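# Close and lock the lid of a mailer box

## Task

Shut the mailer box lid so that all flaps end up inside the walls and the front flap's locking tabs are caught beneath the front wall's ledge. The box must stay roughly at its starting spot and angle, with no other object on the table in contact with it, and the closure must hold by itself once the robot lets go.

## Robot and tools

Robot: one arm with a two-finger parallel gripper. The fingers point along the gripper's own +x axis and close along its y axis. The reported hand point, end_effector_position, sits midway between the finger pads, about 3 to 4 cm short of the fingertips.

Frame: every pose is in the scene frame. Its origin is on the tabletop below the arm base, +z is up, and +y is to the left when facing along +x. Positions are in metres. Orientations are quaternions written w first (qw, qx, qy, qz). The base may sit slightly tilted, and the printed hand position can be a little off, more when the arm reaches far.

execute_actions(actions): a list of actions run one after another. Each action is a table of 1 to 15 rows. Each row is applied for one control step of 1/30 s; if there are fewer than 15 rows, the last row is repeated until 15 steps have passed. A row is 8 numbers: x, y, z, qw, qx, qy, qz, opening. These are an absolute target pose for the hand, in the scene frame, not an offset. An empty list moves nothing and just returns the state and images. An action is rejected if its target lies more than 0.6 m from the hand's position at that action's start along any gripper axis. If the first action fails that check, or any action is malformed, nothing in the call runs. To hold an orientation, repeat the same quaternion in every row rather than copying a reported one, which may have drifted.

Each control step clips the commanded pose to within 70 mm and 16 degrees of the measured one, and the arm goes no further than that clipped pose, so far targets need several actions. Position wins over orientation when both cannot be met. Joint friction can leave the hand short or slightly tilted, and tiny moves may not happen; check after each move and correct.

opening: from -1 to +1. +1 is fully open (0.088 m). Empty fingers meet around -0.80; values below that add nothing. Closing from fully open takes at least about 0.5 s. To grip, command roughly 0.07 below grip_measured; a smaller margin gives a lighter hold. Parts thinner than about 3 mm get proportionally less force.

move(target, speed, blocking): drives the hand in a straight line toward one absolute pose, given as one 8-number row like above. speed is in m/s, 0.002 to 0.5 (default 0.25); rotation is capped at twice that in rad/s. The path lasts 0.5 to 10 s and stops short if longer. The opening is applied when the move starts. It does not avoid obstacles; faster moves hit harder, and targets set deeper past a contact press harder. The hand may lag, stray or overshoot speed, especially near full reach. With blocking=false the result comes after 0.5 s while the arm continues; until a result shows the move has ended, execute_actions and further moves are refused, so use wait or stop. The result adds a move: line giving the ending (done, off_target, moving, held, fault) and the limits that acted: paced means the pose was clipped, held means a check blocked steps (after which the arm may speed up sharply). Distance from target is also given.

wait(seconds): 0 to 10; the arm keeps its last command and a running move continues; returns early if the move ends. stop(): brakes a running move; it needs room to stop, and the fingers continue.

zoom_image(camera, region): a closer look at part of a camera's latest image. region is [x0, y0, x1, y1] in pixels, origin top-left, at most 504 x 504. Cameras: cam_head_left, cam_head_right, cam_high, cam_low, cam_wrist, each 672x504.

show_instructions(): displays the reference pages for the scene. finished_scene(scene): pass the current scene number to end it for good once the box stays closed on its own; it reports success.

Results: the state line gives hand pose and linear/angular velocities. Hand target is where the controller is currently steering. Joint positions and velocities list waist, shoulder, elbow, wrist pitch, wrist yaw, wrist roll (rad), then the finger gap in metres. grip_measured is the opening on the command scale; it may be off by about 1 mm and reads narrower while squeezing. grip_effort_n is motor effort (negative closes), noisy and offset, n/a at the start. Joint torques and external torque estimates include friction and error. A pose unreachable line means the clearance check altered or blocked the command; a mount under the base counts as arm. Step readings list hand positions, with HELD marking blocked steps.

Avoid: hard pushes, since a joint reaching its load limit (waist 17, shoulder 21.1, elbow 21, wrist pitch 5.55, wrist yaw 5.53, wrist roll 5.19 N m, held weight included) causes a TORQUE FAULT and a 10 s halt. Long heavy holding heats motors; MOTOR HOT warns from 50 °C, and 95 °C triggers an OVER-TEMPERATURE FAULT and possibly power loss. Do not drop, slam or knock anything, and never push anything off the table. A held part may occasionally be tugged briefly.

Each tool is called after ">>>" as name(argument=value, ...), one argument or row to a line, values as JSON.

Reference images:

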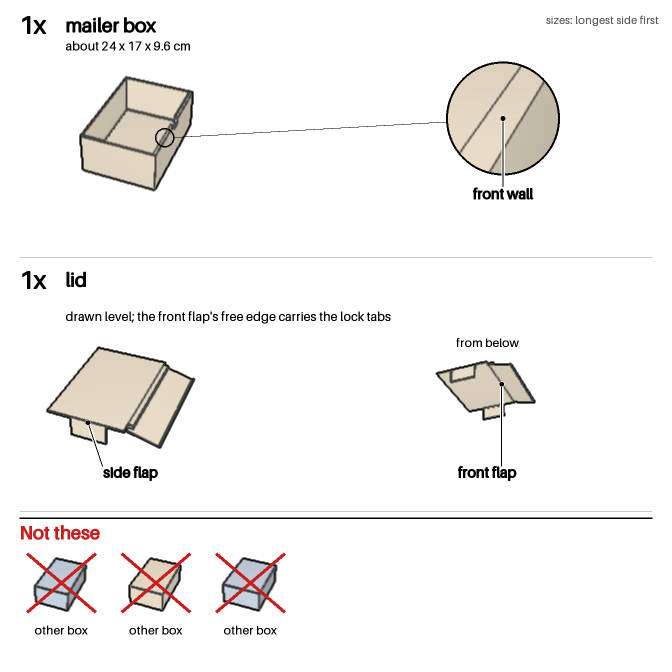

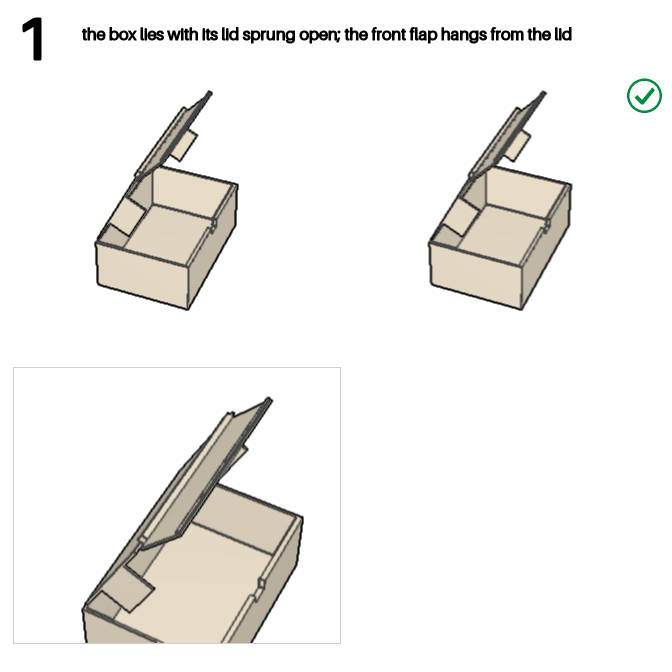

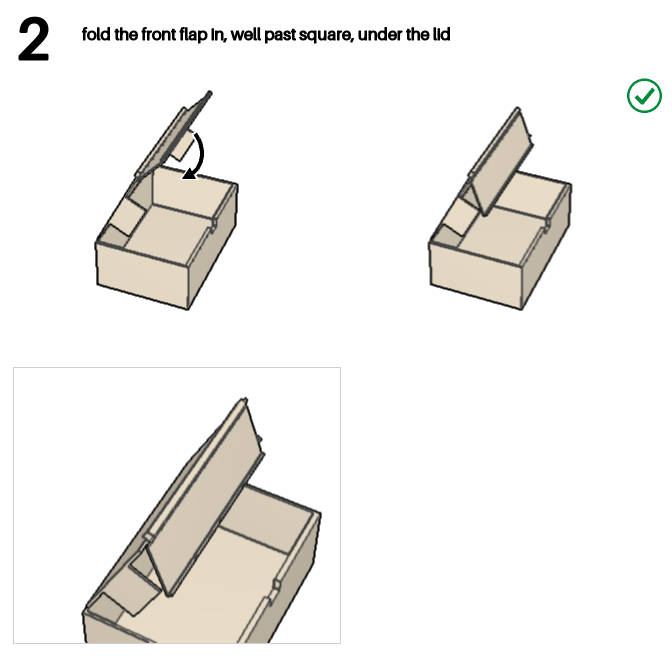

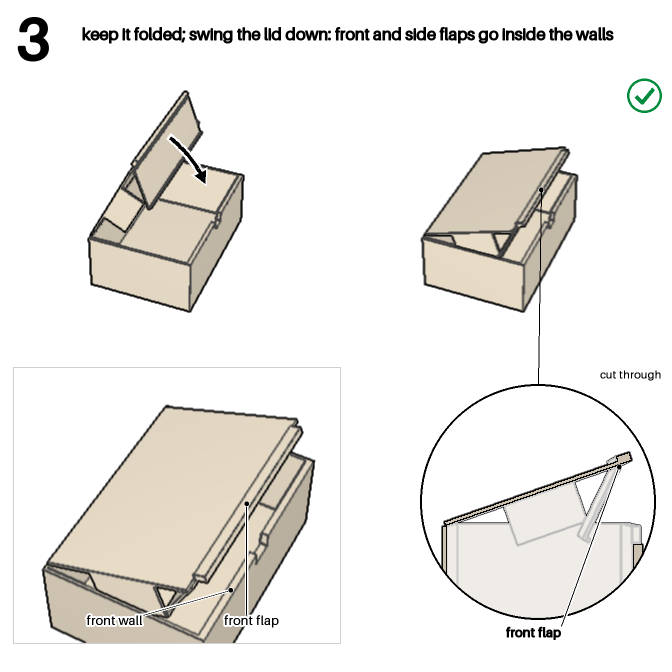

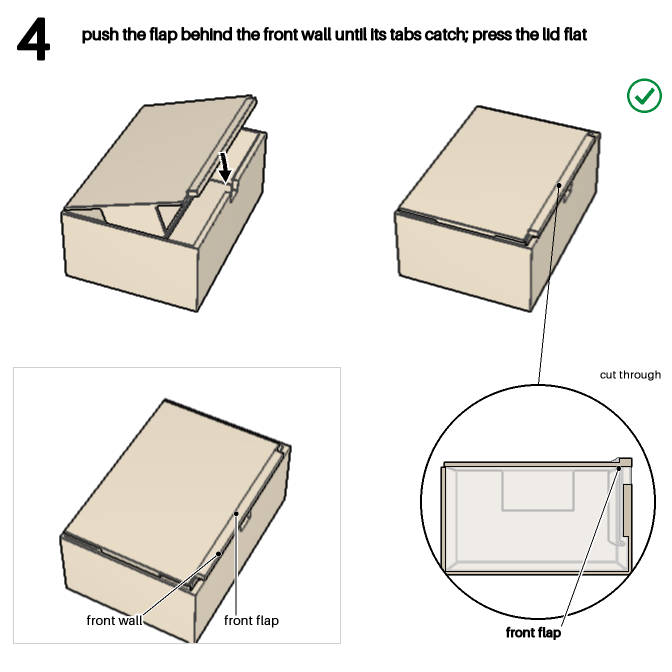

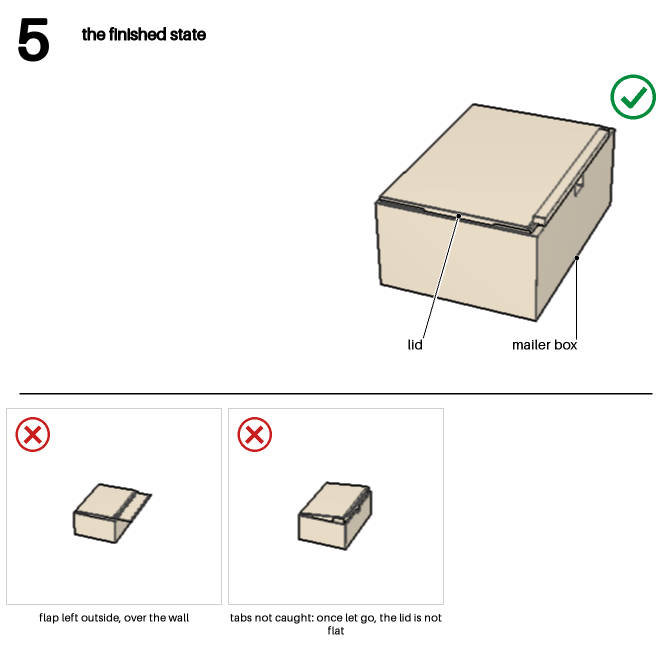

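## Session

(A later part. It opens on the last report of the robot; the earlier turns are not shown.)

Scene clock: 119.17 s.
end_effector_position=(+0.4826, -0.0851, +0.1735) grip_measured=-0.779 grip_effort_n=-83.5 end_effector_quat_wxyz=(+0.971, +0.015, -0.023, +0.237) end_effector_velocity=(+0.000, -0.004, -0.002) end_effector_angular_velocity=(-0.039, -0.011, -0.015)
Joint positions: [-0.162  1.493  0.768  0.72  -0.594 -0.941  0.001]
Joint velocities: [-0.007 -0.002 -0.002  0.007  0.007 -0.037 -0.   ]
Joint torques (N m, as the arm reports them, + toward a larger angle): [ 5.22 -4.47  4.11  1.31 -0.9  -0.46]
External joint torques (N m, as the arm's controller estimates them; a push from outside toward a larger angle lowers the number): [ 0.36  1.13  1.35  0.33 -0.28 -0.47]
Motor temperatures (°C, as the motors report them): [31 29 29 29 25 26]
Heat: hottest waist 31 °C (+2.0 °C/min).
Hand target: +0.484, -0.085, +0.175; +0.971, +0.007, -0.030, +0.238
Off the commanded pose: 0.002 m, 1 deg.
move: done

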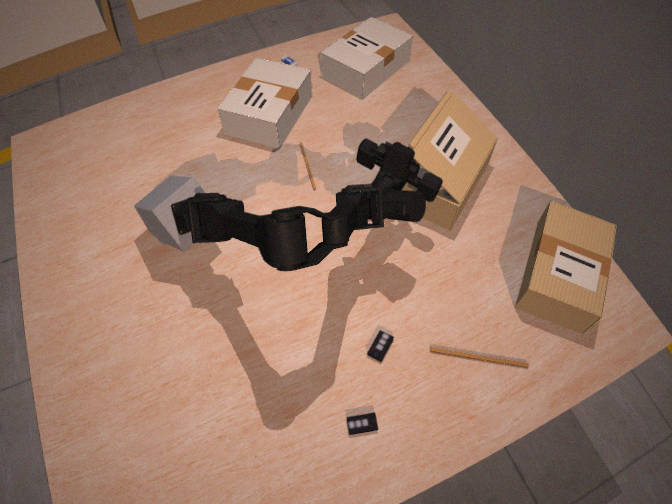

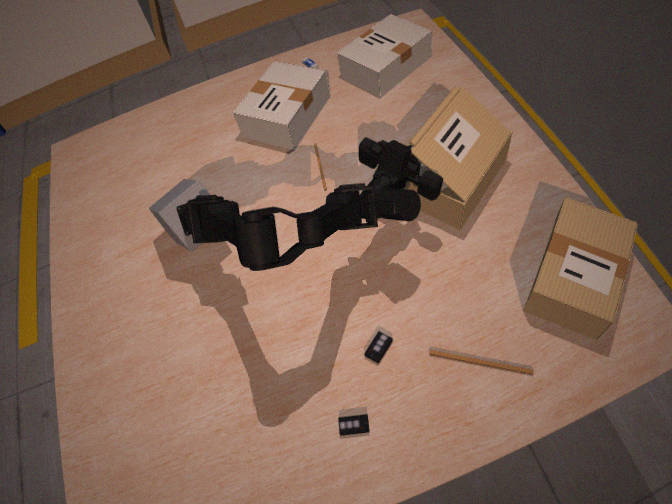

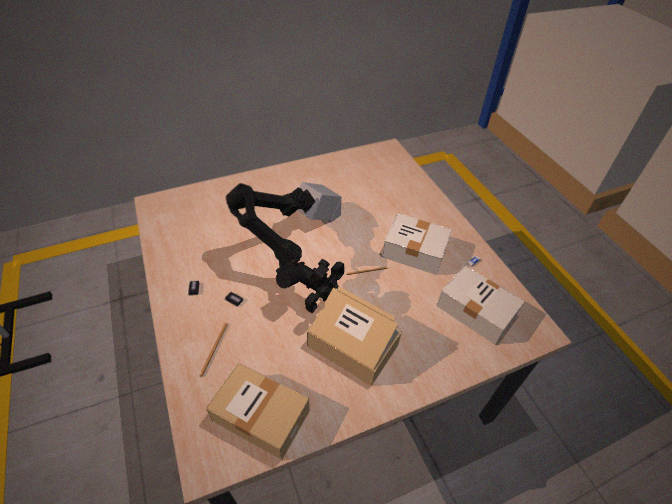

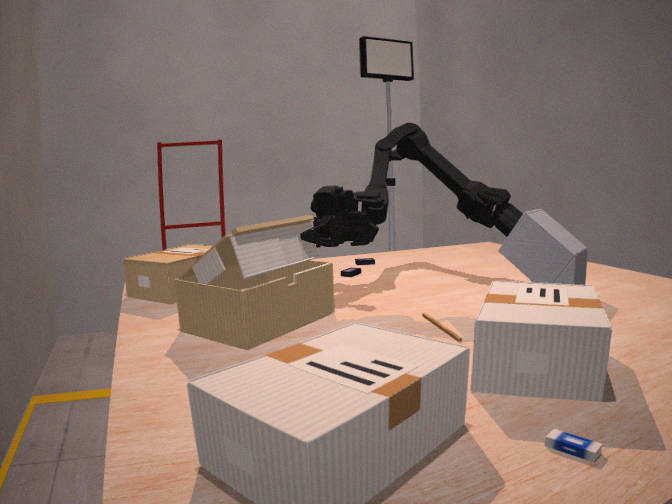

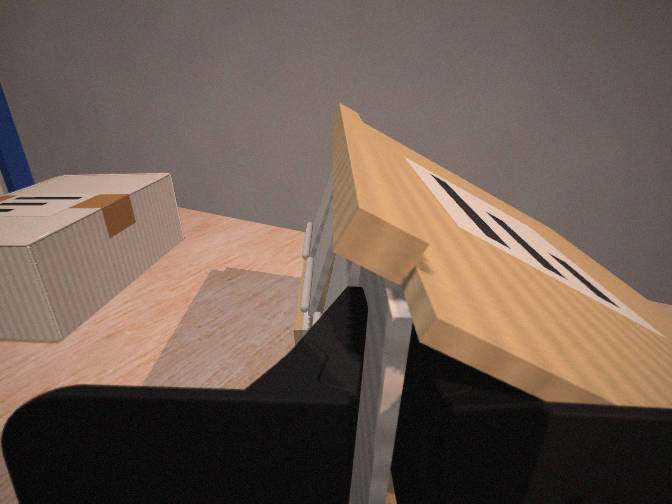

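>>> move(
  target=[0.4785,-0.075,0.153,0.966,-0.094,-0.055,0.234,-0.85],
  speed=0.08,
)

>>> zoom_image(
  camera="cam_low",
  region=[150,160,390,360],
)

Scene clock: 125.93 s.
end_effector_position=(+0.4798, -0.0782, +0.1586) grip_measured=-0.779 grip_effort_n=-83.5 end_effector_quat_wxyz=(+0.967, -0.084, -0.059, +0.232) end_effector_velocity=(-0.002, +0.001, +0.002) end_effector_angular_velocity=(-0.029, -0.039, +0.000)
Joint positions: [-0.192  1.557  0.747  0.822 -0.643 -1.14   0.001]
Joint velocities: [-0.002  0.002 -0.007  0.022 -0.022 -0.037  0.   ]
Joint torques (N m, as the arm reports them, + toward a larger angle): [ 4.89 -3.79  2.23  1.23 -0.44 -0.87]
External joint torques (N m, as the arm's controller estimates them; a push from outside toward a larger angle lowers the number): [-0.12  1.95 -0.21  0.24  0.18 -0.88]
Motor temperatures (°C, as the motors report them): [31 29 29 29 25 26]
Heat: hottest waist 31 °C (+1.0 °C/min).
Hand target: +0.478, -0.075, +0.153; +0.966, -0.094, -0.055, +0.234
Off the commanded pose: 0.007 m, 1 deg.
move: done

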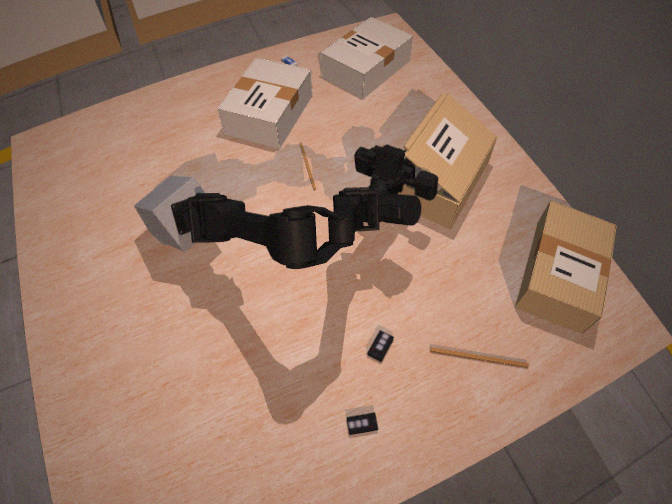

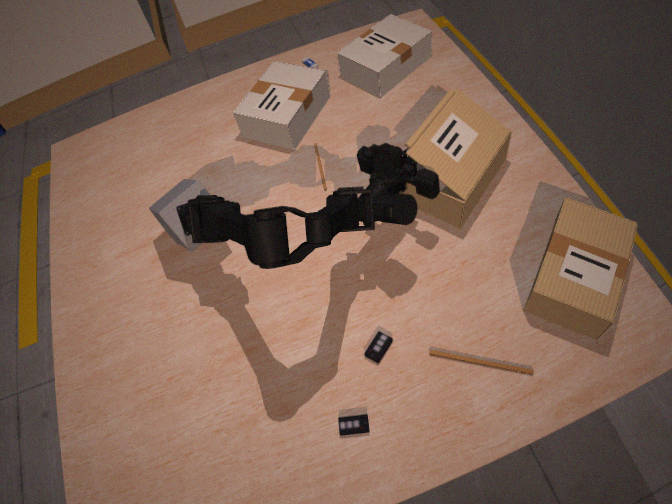

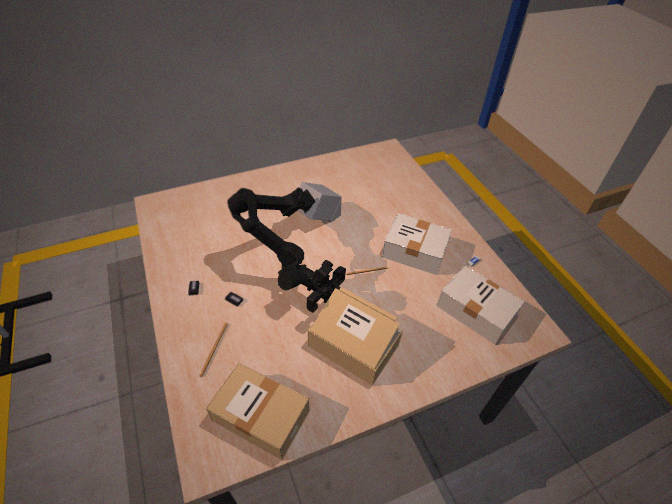

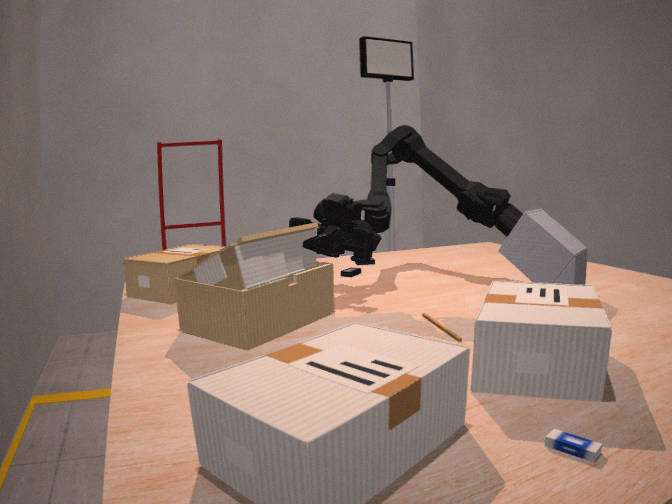

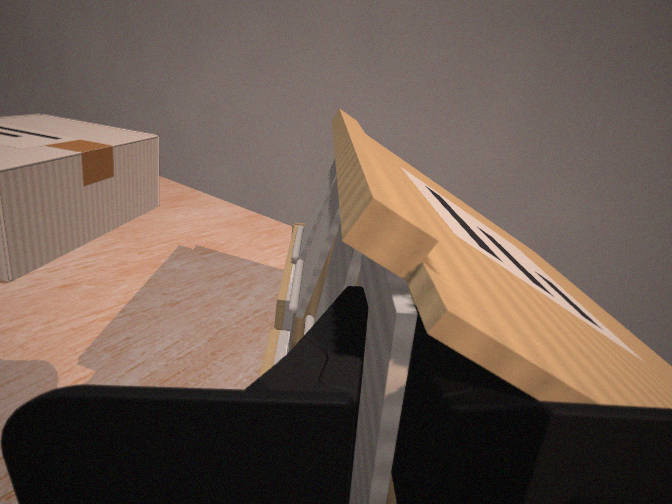

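Region (150, 160, 390, 360) of cam_low's 672x504 image, scaled by 2.100, with more detail than that image has.

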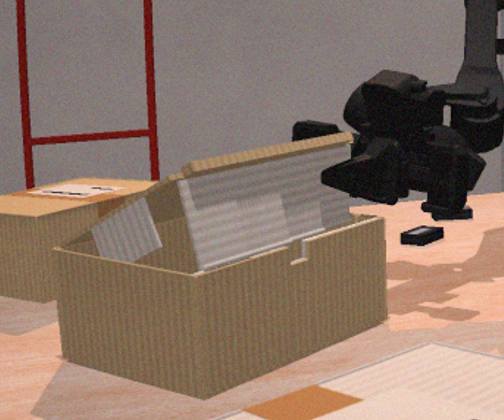

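Marginal; continue down.

>>> move(
  target=[0.476,-0.071,0.135,0.96,-0.137,-0.065,0.231,-0.85],
  speed=0.05,
)

>>> zoom_image(
  camera="cam_low",
  region=[150,160,390,360],
)

Scene clock: 131.67 s.
end_effector_position=(+0.4790, -0.0746, +0.1545) grip_measured=-0.779 grip_effort_n=-83.5 end_effector_quat_wxyz=(+0.961, -0.128, -0.091, +0.229) end_effector_velocity=(-0.000, +0.003, -0.003) end_effector_angular_velocity=(-0.014, +0.008, +0.010)
Joint positions: [-0.209  1.601  0.744  0.894 -0.697 -1.227  0.001]
Joint velocities: [ 0.002  0.002  0.002 -0.022  0.007 -0.022 -0.   ]
Joint torques (N m, as the arm reports them, + toward a larger angle): [ 3.19 -2.48  1.27  0.81  0.32 -1.  ]
External joint torques (N m, as the arm's controller estimates them; a push from outside toward a larger angle lowers the number): [-1.88  3.34 -0.97 -0.18  0.92 -1.02]
Motor temperatures (°C, as the motors report them): [31 29 29 29 25 26]
Heat: hottest waist 31 °C (+1.0 °C/min).
Hand target: +0.475, -0.071, +0.135; +0.961, -0.137, -0.065, +0.232
Off the commanded pose: 0.020 m, 3 deg.
move: off_target

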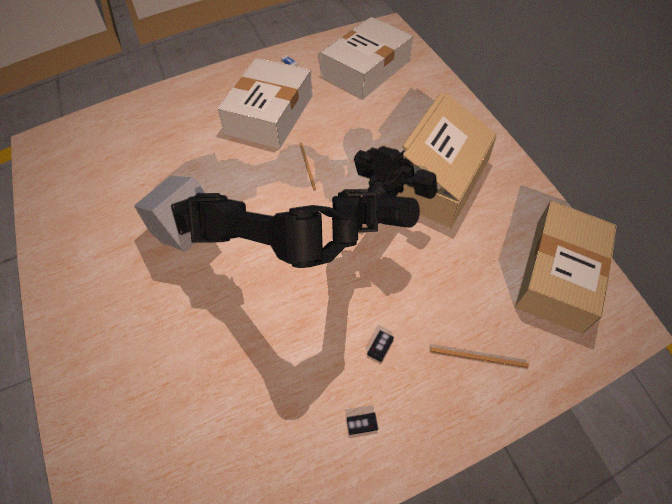

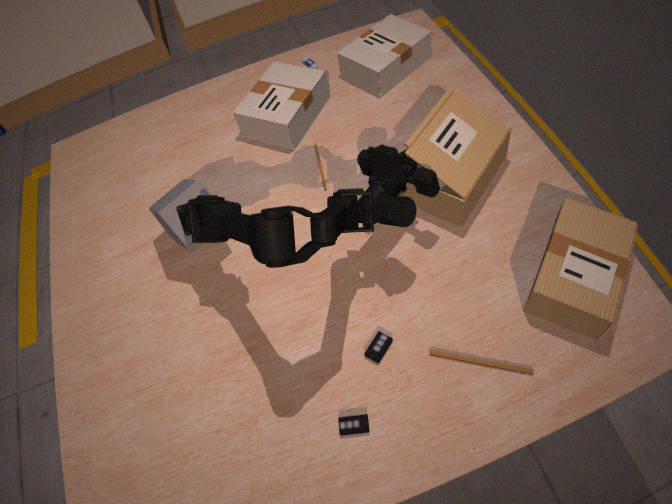

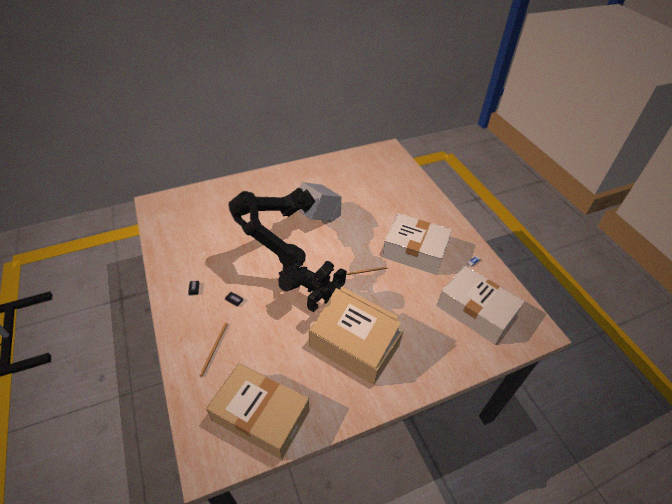

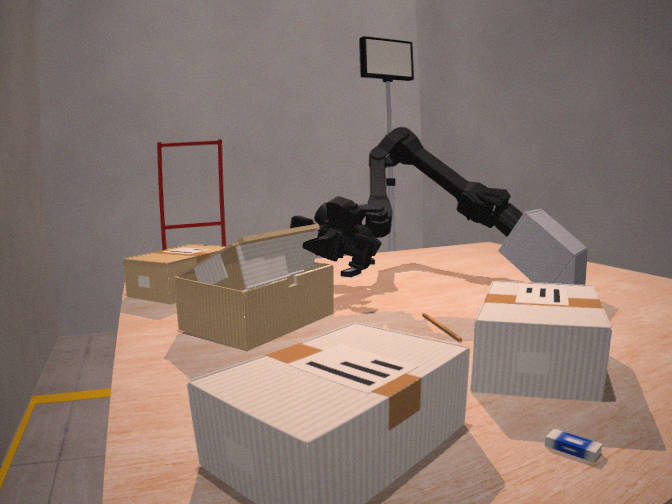

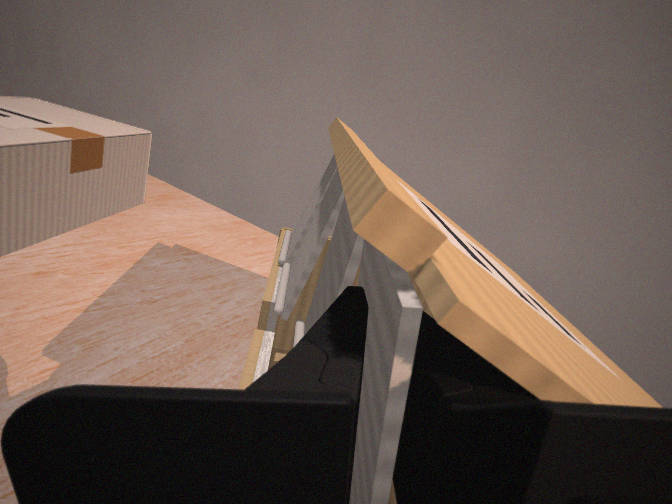

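Region (150, 160, 390, 360) of cam_low's 672x504 image, scaled by 2.100, with more detail than that image has.

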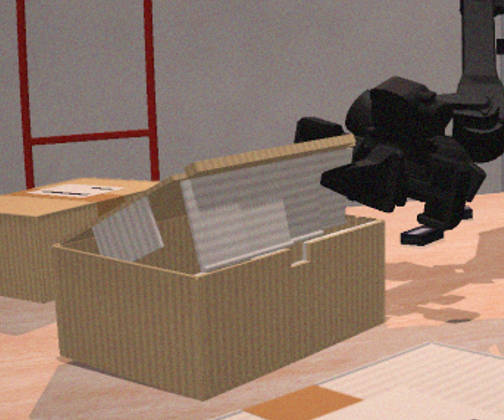

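>>> move(
  target=[0.482,-0.081,0.168,0.96,-0.137,-0.065,0.231,-0.85],
  speed=0.05,
)

Scene clock: 138.27 s.
end_effector_position=(+0.4794, -0.0749, +0.1639) grip_measured=-0.779 grip_effort_n=-83.5 end_effector_quat_wxyz=(+0.961, -0.120, -0.063, +0.241) end_effector_velocity=(-0.001, -0.000, +0.004) end_effector_angular_velocity=(-0.001, +0.011, +0.015)
Joint positions: [-0.173  1.535  0.753  0.765 -0.627 -1.23   0.001]
Joint velocities: [ 0.007 -0.022  0.007 -0.051  0.007 -0.007 -0.   ]
Joint torques (N m, as the arm reports them, + toward a larger angle): [ 5.39 -6.23  3.78  1.   -0.22 -0.9 ]
External joint torques (N m, as the arm's controller estimates them; a push from outside toward a larger angle lowers the number): [ 0.4  -0.6   1.22  0.04  0.4  -0.92]
Motor temperatures (°C, as the motors report them): [31 29 29 29 25 26]
Heat: hottest waist 31 °C (+1.0 °C/min).
Hand target: +0.482, -0.081, +0.168; +0.961, -0.137, -0.065, +0.231
Off the commanded pose: 0.008 m, 2 deg.
move: done

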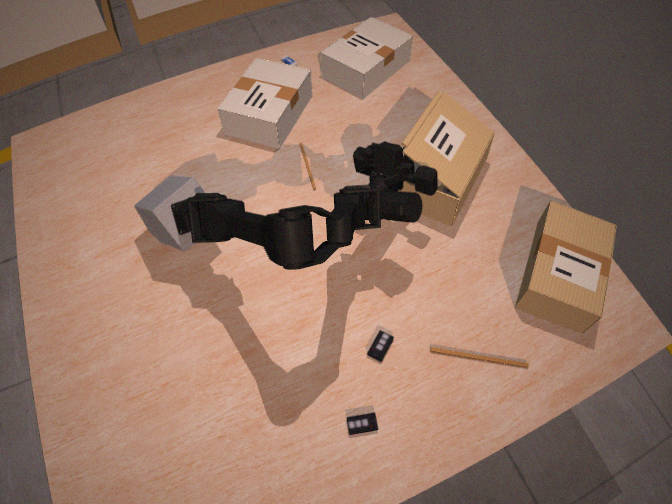

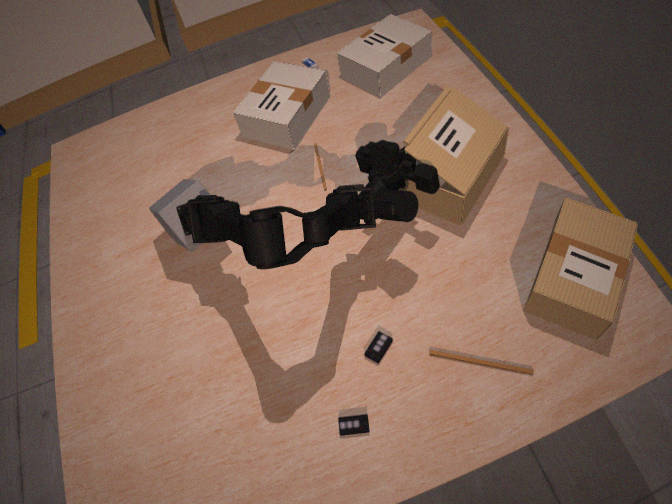

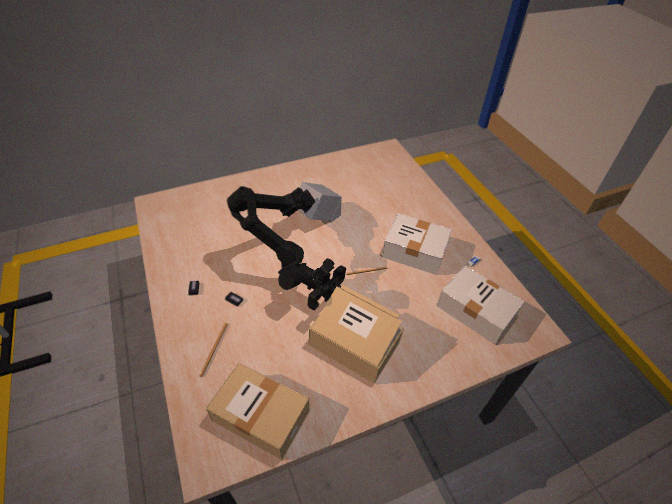

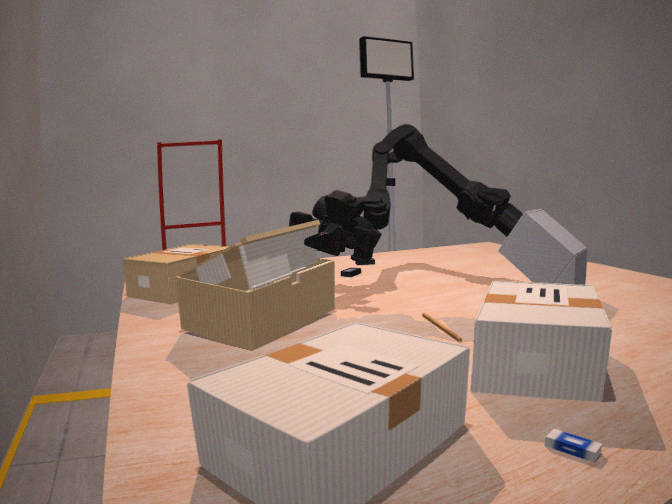

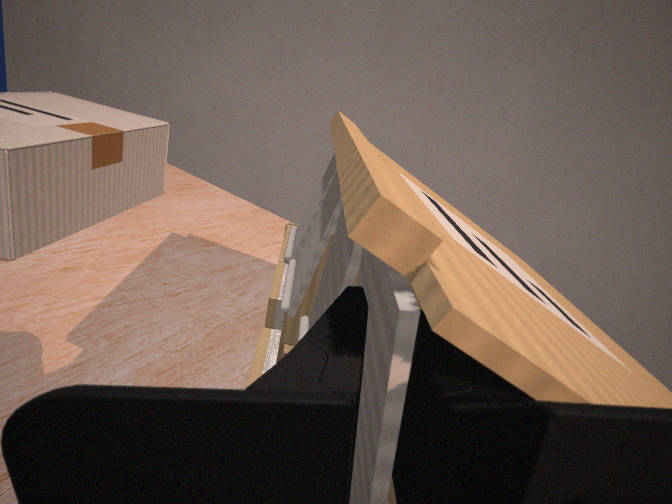

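Box tilts. Go back up the arc and release to see how the flap rests.

>>> move(
  target=[0.484,-0.084,0.196,0.924,0.299,0.043,0.236,-0.85],
  speed=0.2,
)

>>> move(
  target=[0.495,-0.103,0.232,0.815,0.527,0.103,0.217,-0.85],
  speed=0.2,
)

>>> move(
  target=[0.44,-0.136,0.232,0.815,0.527,0.103,0.217,-0.3],
  speed=0.08,
)

Scene clock: 145.80 s.
end_effector_position=(+0.4812, -0.0769, +0.1951) grip_measured=-0.779 grip_effort_n=-83.5 end_effector_quat_wxyz=(+0.921, +0.300, +0.043, +0.247) end_effector_velocity=(-0.000, +0.001, +0.002) end_effector_angular_velocity=(+0.023, +0.005, +0.009)
Joint positions: [-0.101  1.451  0.767  0.669 -0.561 -0.351  0.001]
Joint velocities: [ 0.002 -0.002  0.002 -0.007 -0.007  0.022  0.   ]
Joint torques (N m, as the arm reports them, + toward a larger angle): [ 4.7  -5.49  4.89  0.93 -0.15  0.14]
External joint torques (N m, as the arm's controller estimates them; a push from outside toward a larger angle lowers the number): [-0.22 -0.16  1.83 -0.08  0.47  0.17]
Motor temperatures (°C, as the motors report them): [32 30 29 29 25 27]
Heat: hottest waist 32 °C (+2.0 °C/min).
Hand target: +0.484, -0.084, +0.196; +0.924, +0.299, +0.043, +0.236
Off the commanded pose: 0.008 m, 1 deg.
move: done

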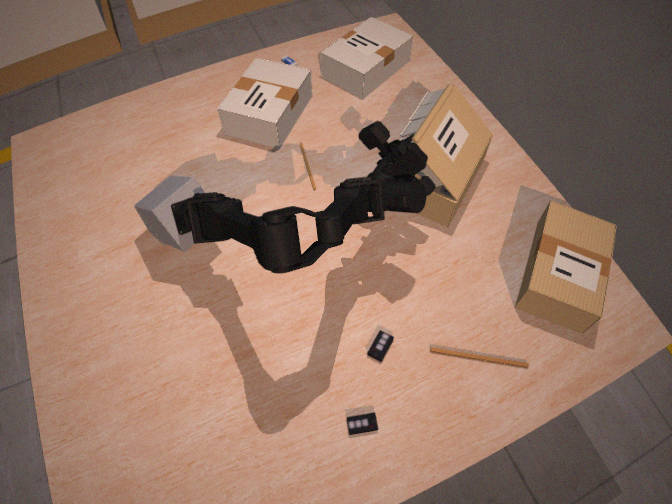

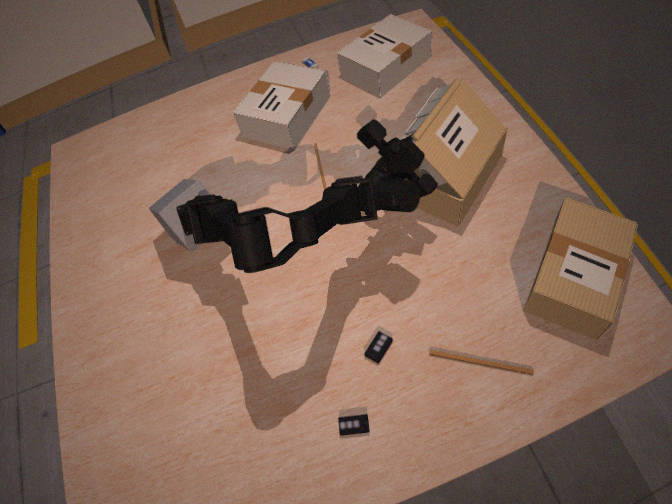

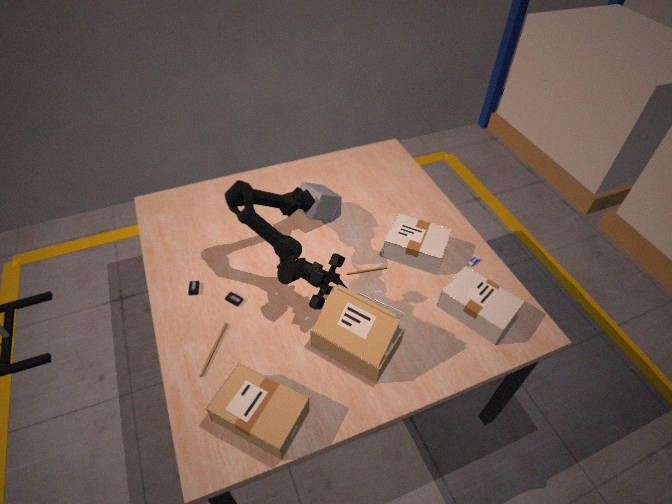

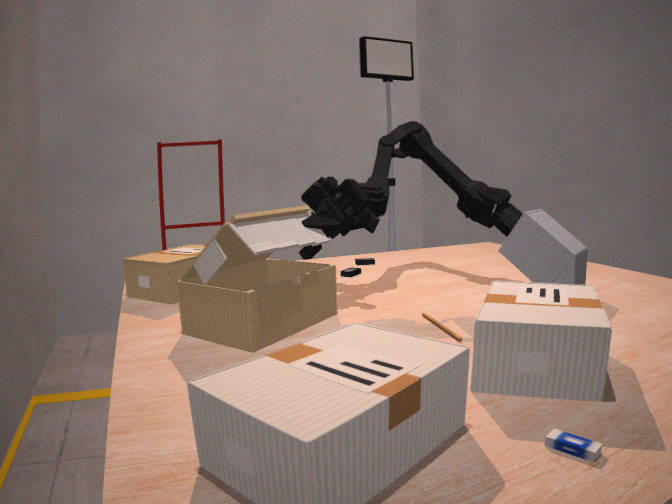

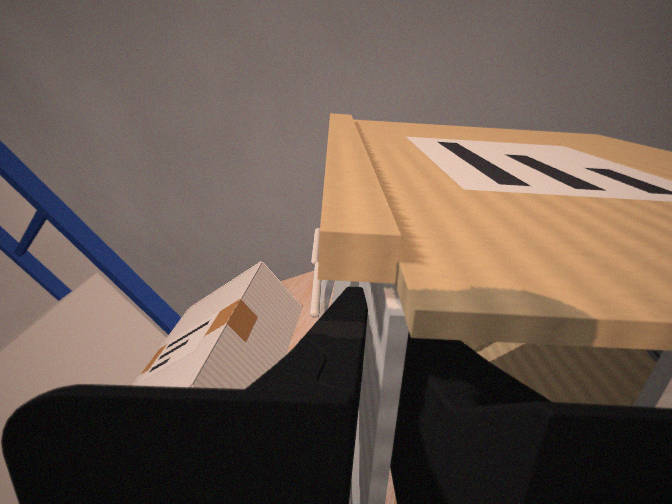

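Scene clock: 147.60 s.
end_effector_position=(+0.4932, -0.0957, +0.2310) grip_measured=-0.779 grip_effort_n=-83.5 end_effector_quat_wxyz=(+0.812, +0.527, +0.105, +0.227) end_effector_velocity=(-0.001, +0.001, -0.001) end_effector_angular_velocity=(-0.007, +0.005, +0.002)
Joint positions: [-0.043  1.374  0.868  0.491 -0.502  0.17   0.001]
Joint velocities: [ 0.002 -0.002 -0.002 -0.007  0.007 -0.007 -0.   ]
Joint torques (N m, as the arm reports them, + toward a larger angle): [ 4.61 -5.43  5.21  0.93 -0.2   0.11]
External joint torques (N m, as the arm's controller estimates them; a push from outside toward a larger angle lowers the number): [-0.21 -0.14  1.53 -0.11  0.42  0.16]
Motor temperatures (°C, as the motors report them): [32 30 29 29 25 27]
Heat: hottest waist 32 °C (+2.0 °C/min).
Hand target: +0.495, -0.103, +0.232; +0.815, +0.527, +0.103, +0.217
Off the commanded pose: 0.008 m, 1 deg.
move: done

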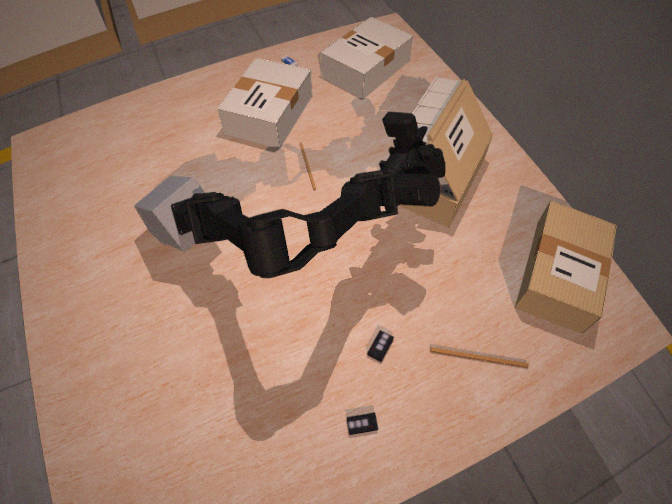

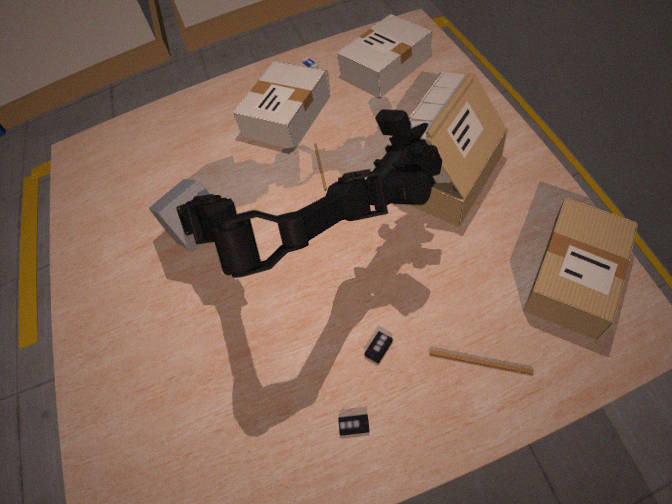

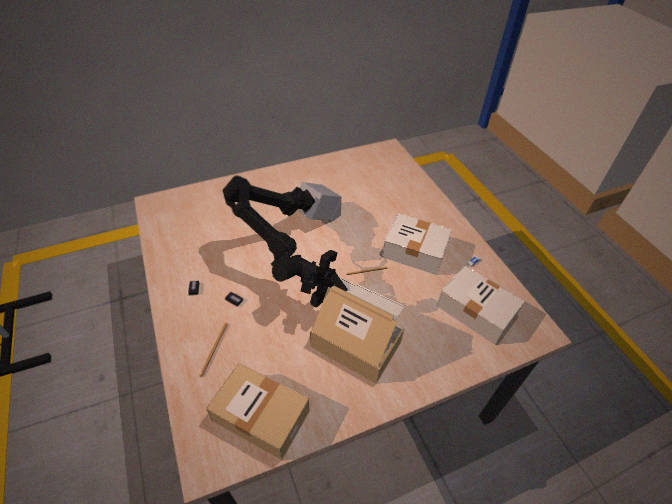

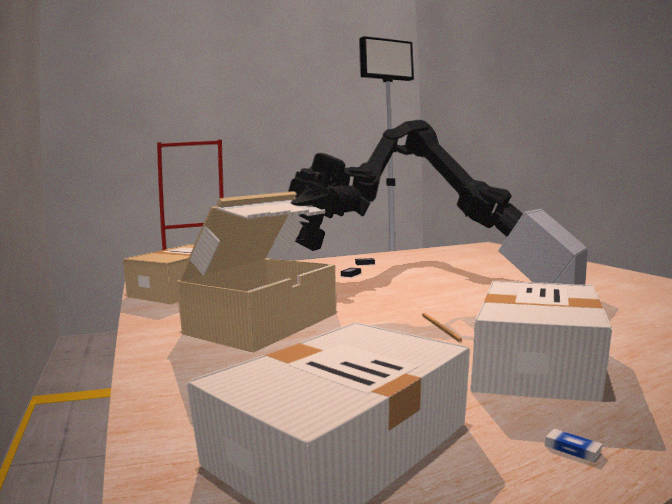

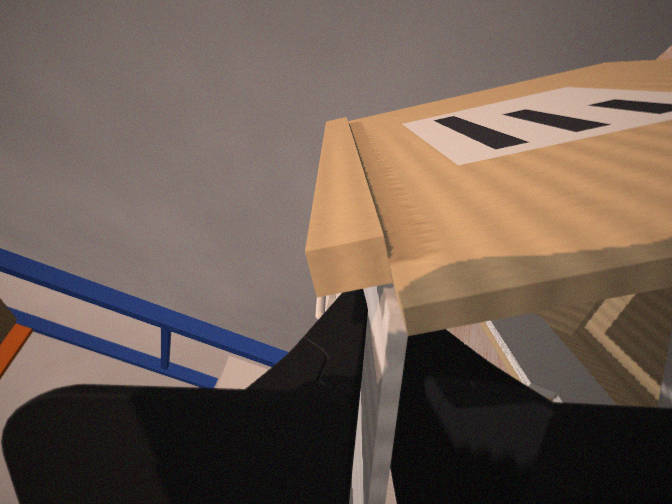

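Scene clock: 148.90 s.
end_effector_position=(+0.4426, -0.1364, +0.2327) grip_measured=-0.302 grip_effort_n=17.4 end_effector_quat_wxyz=(+0.817, +0.525, +0.101, +0.216) end_effector_velocity=(-0.001, -0.006, +0.001) end_effector_angular_velocity=(-0.013, -0.011, -0.015)
Joint positions: [-0.175  1.132  0.747  0.388 -0.615  0.173  0.024]
Joint velocities: [-0.012 -0.012 -0.002  0.007 -0.007 -0.007 -0.   ]
Joint torques (N m, as the arm reports them, + toward a larger angle): [ 3.26 -4.94  3.66  0.84 -0.82  0.09]
External joint torques (N m, as the arm's controller estimates them; a push from outside toward a larger angle lowers the number): [-0.09  0.03 -0.27 -0.21 -0.2   0.15]
Motor temperatures (°C, as the motors report them): [32 30 29 29 25 26]
Heat: hottest waist 32 °C (+2.0 °C/min).
Hand target: +0.440, -0.136, +0.232; +0.815, +0.527, +0.103, +0.217
Off the commanded pose: 0.003 m, 0 deg.
move: done

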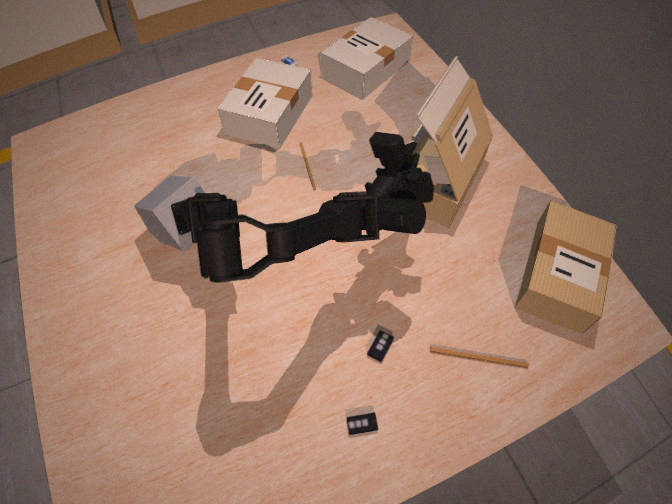

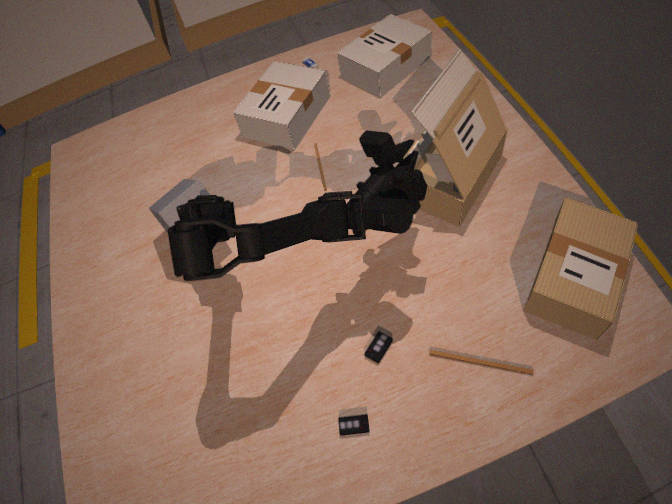

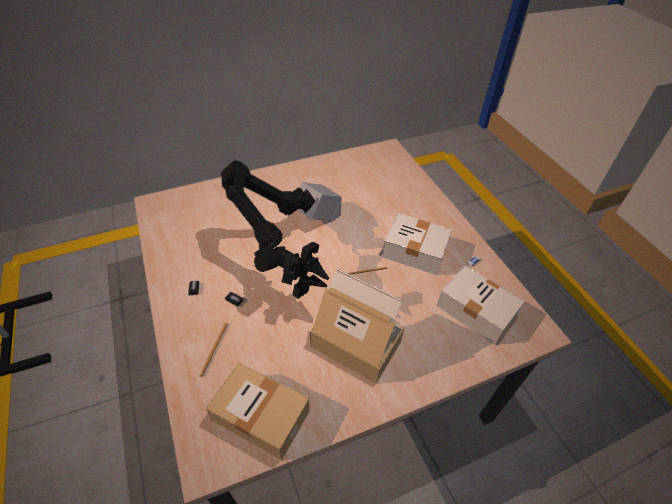

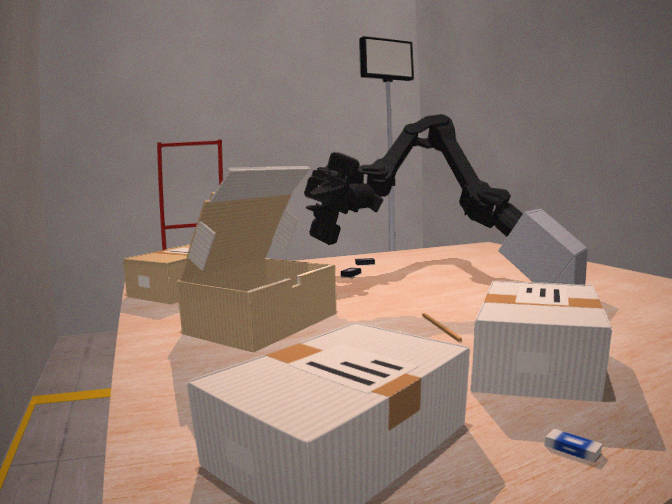

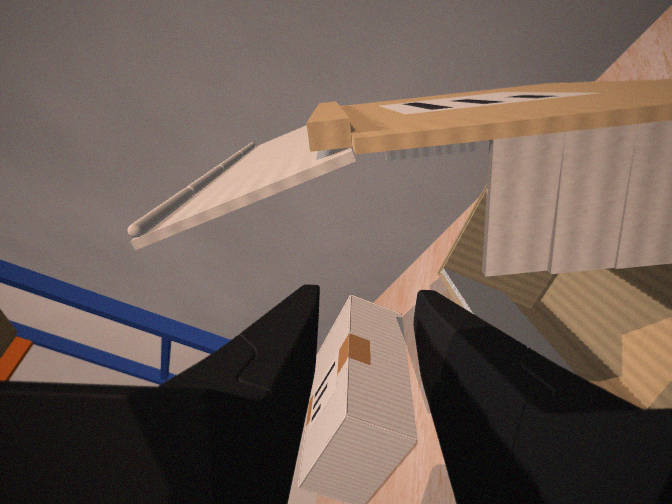

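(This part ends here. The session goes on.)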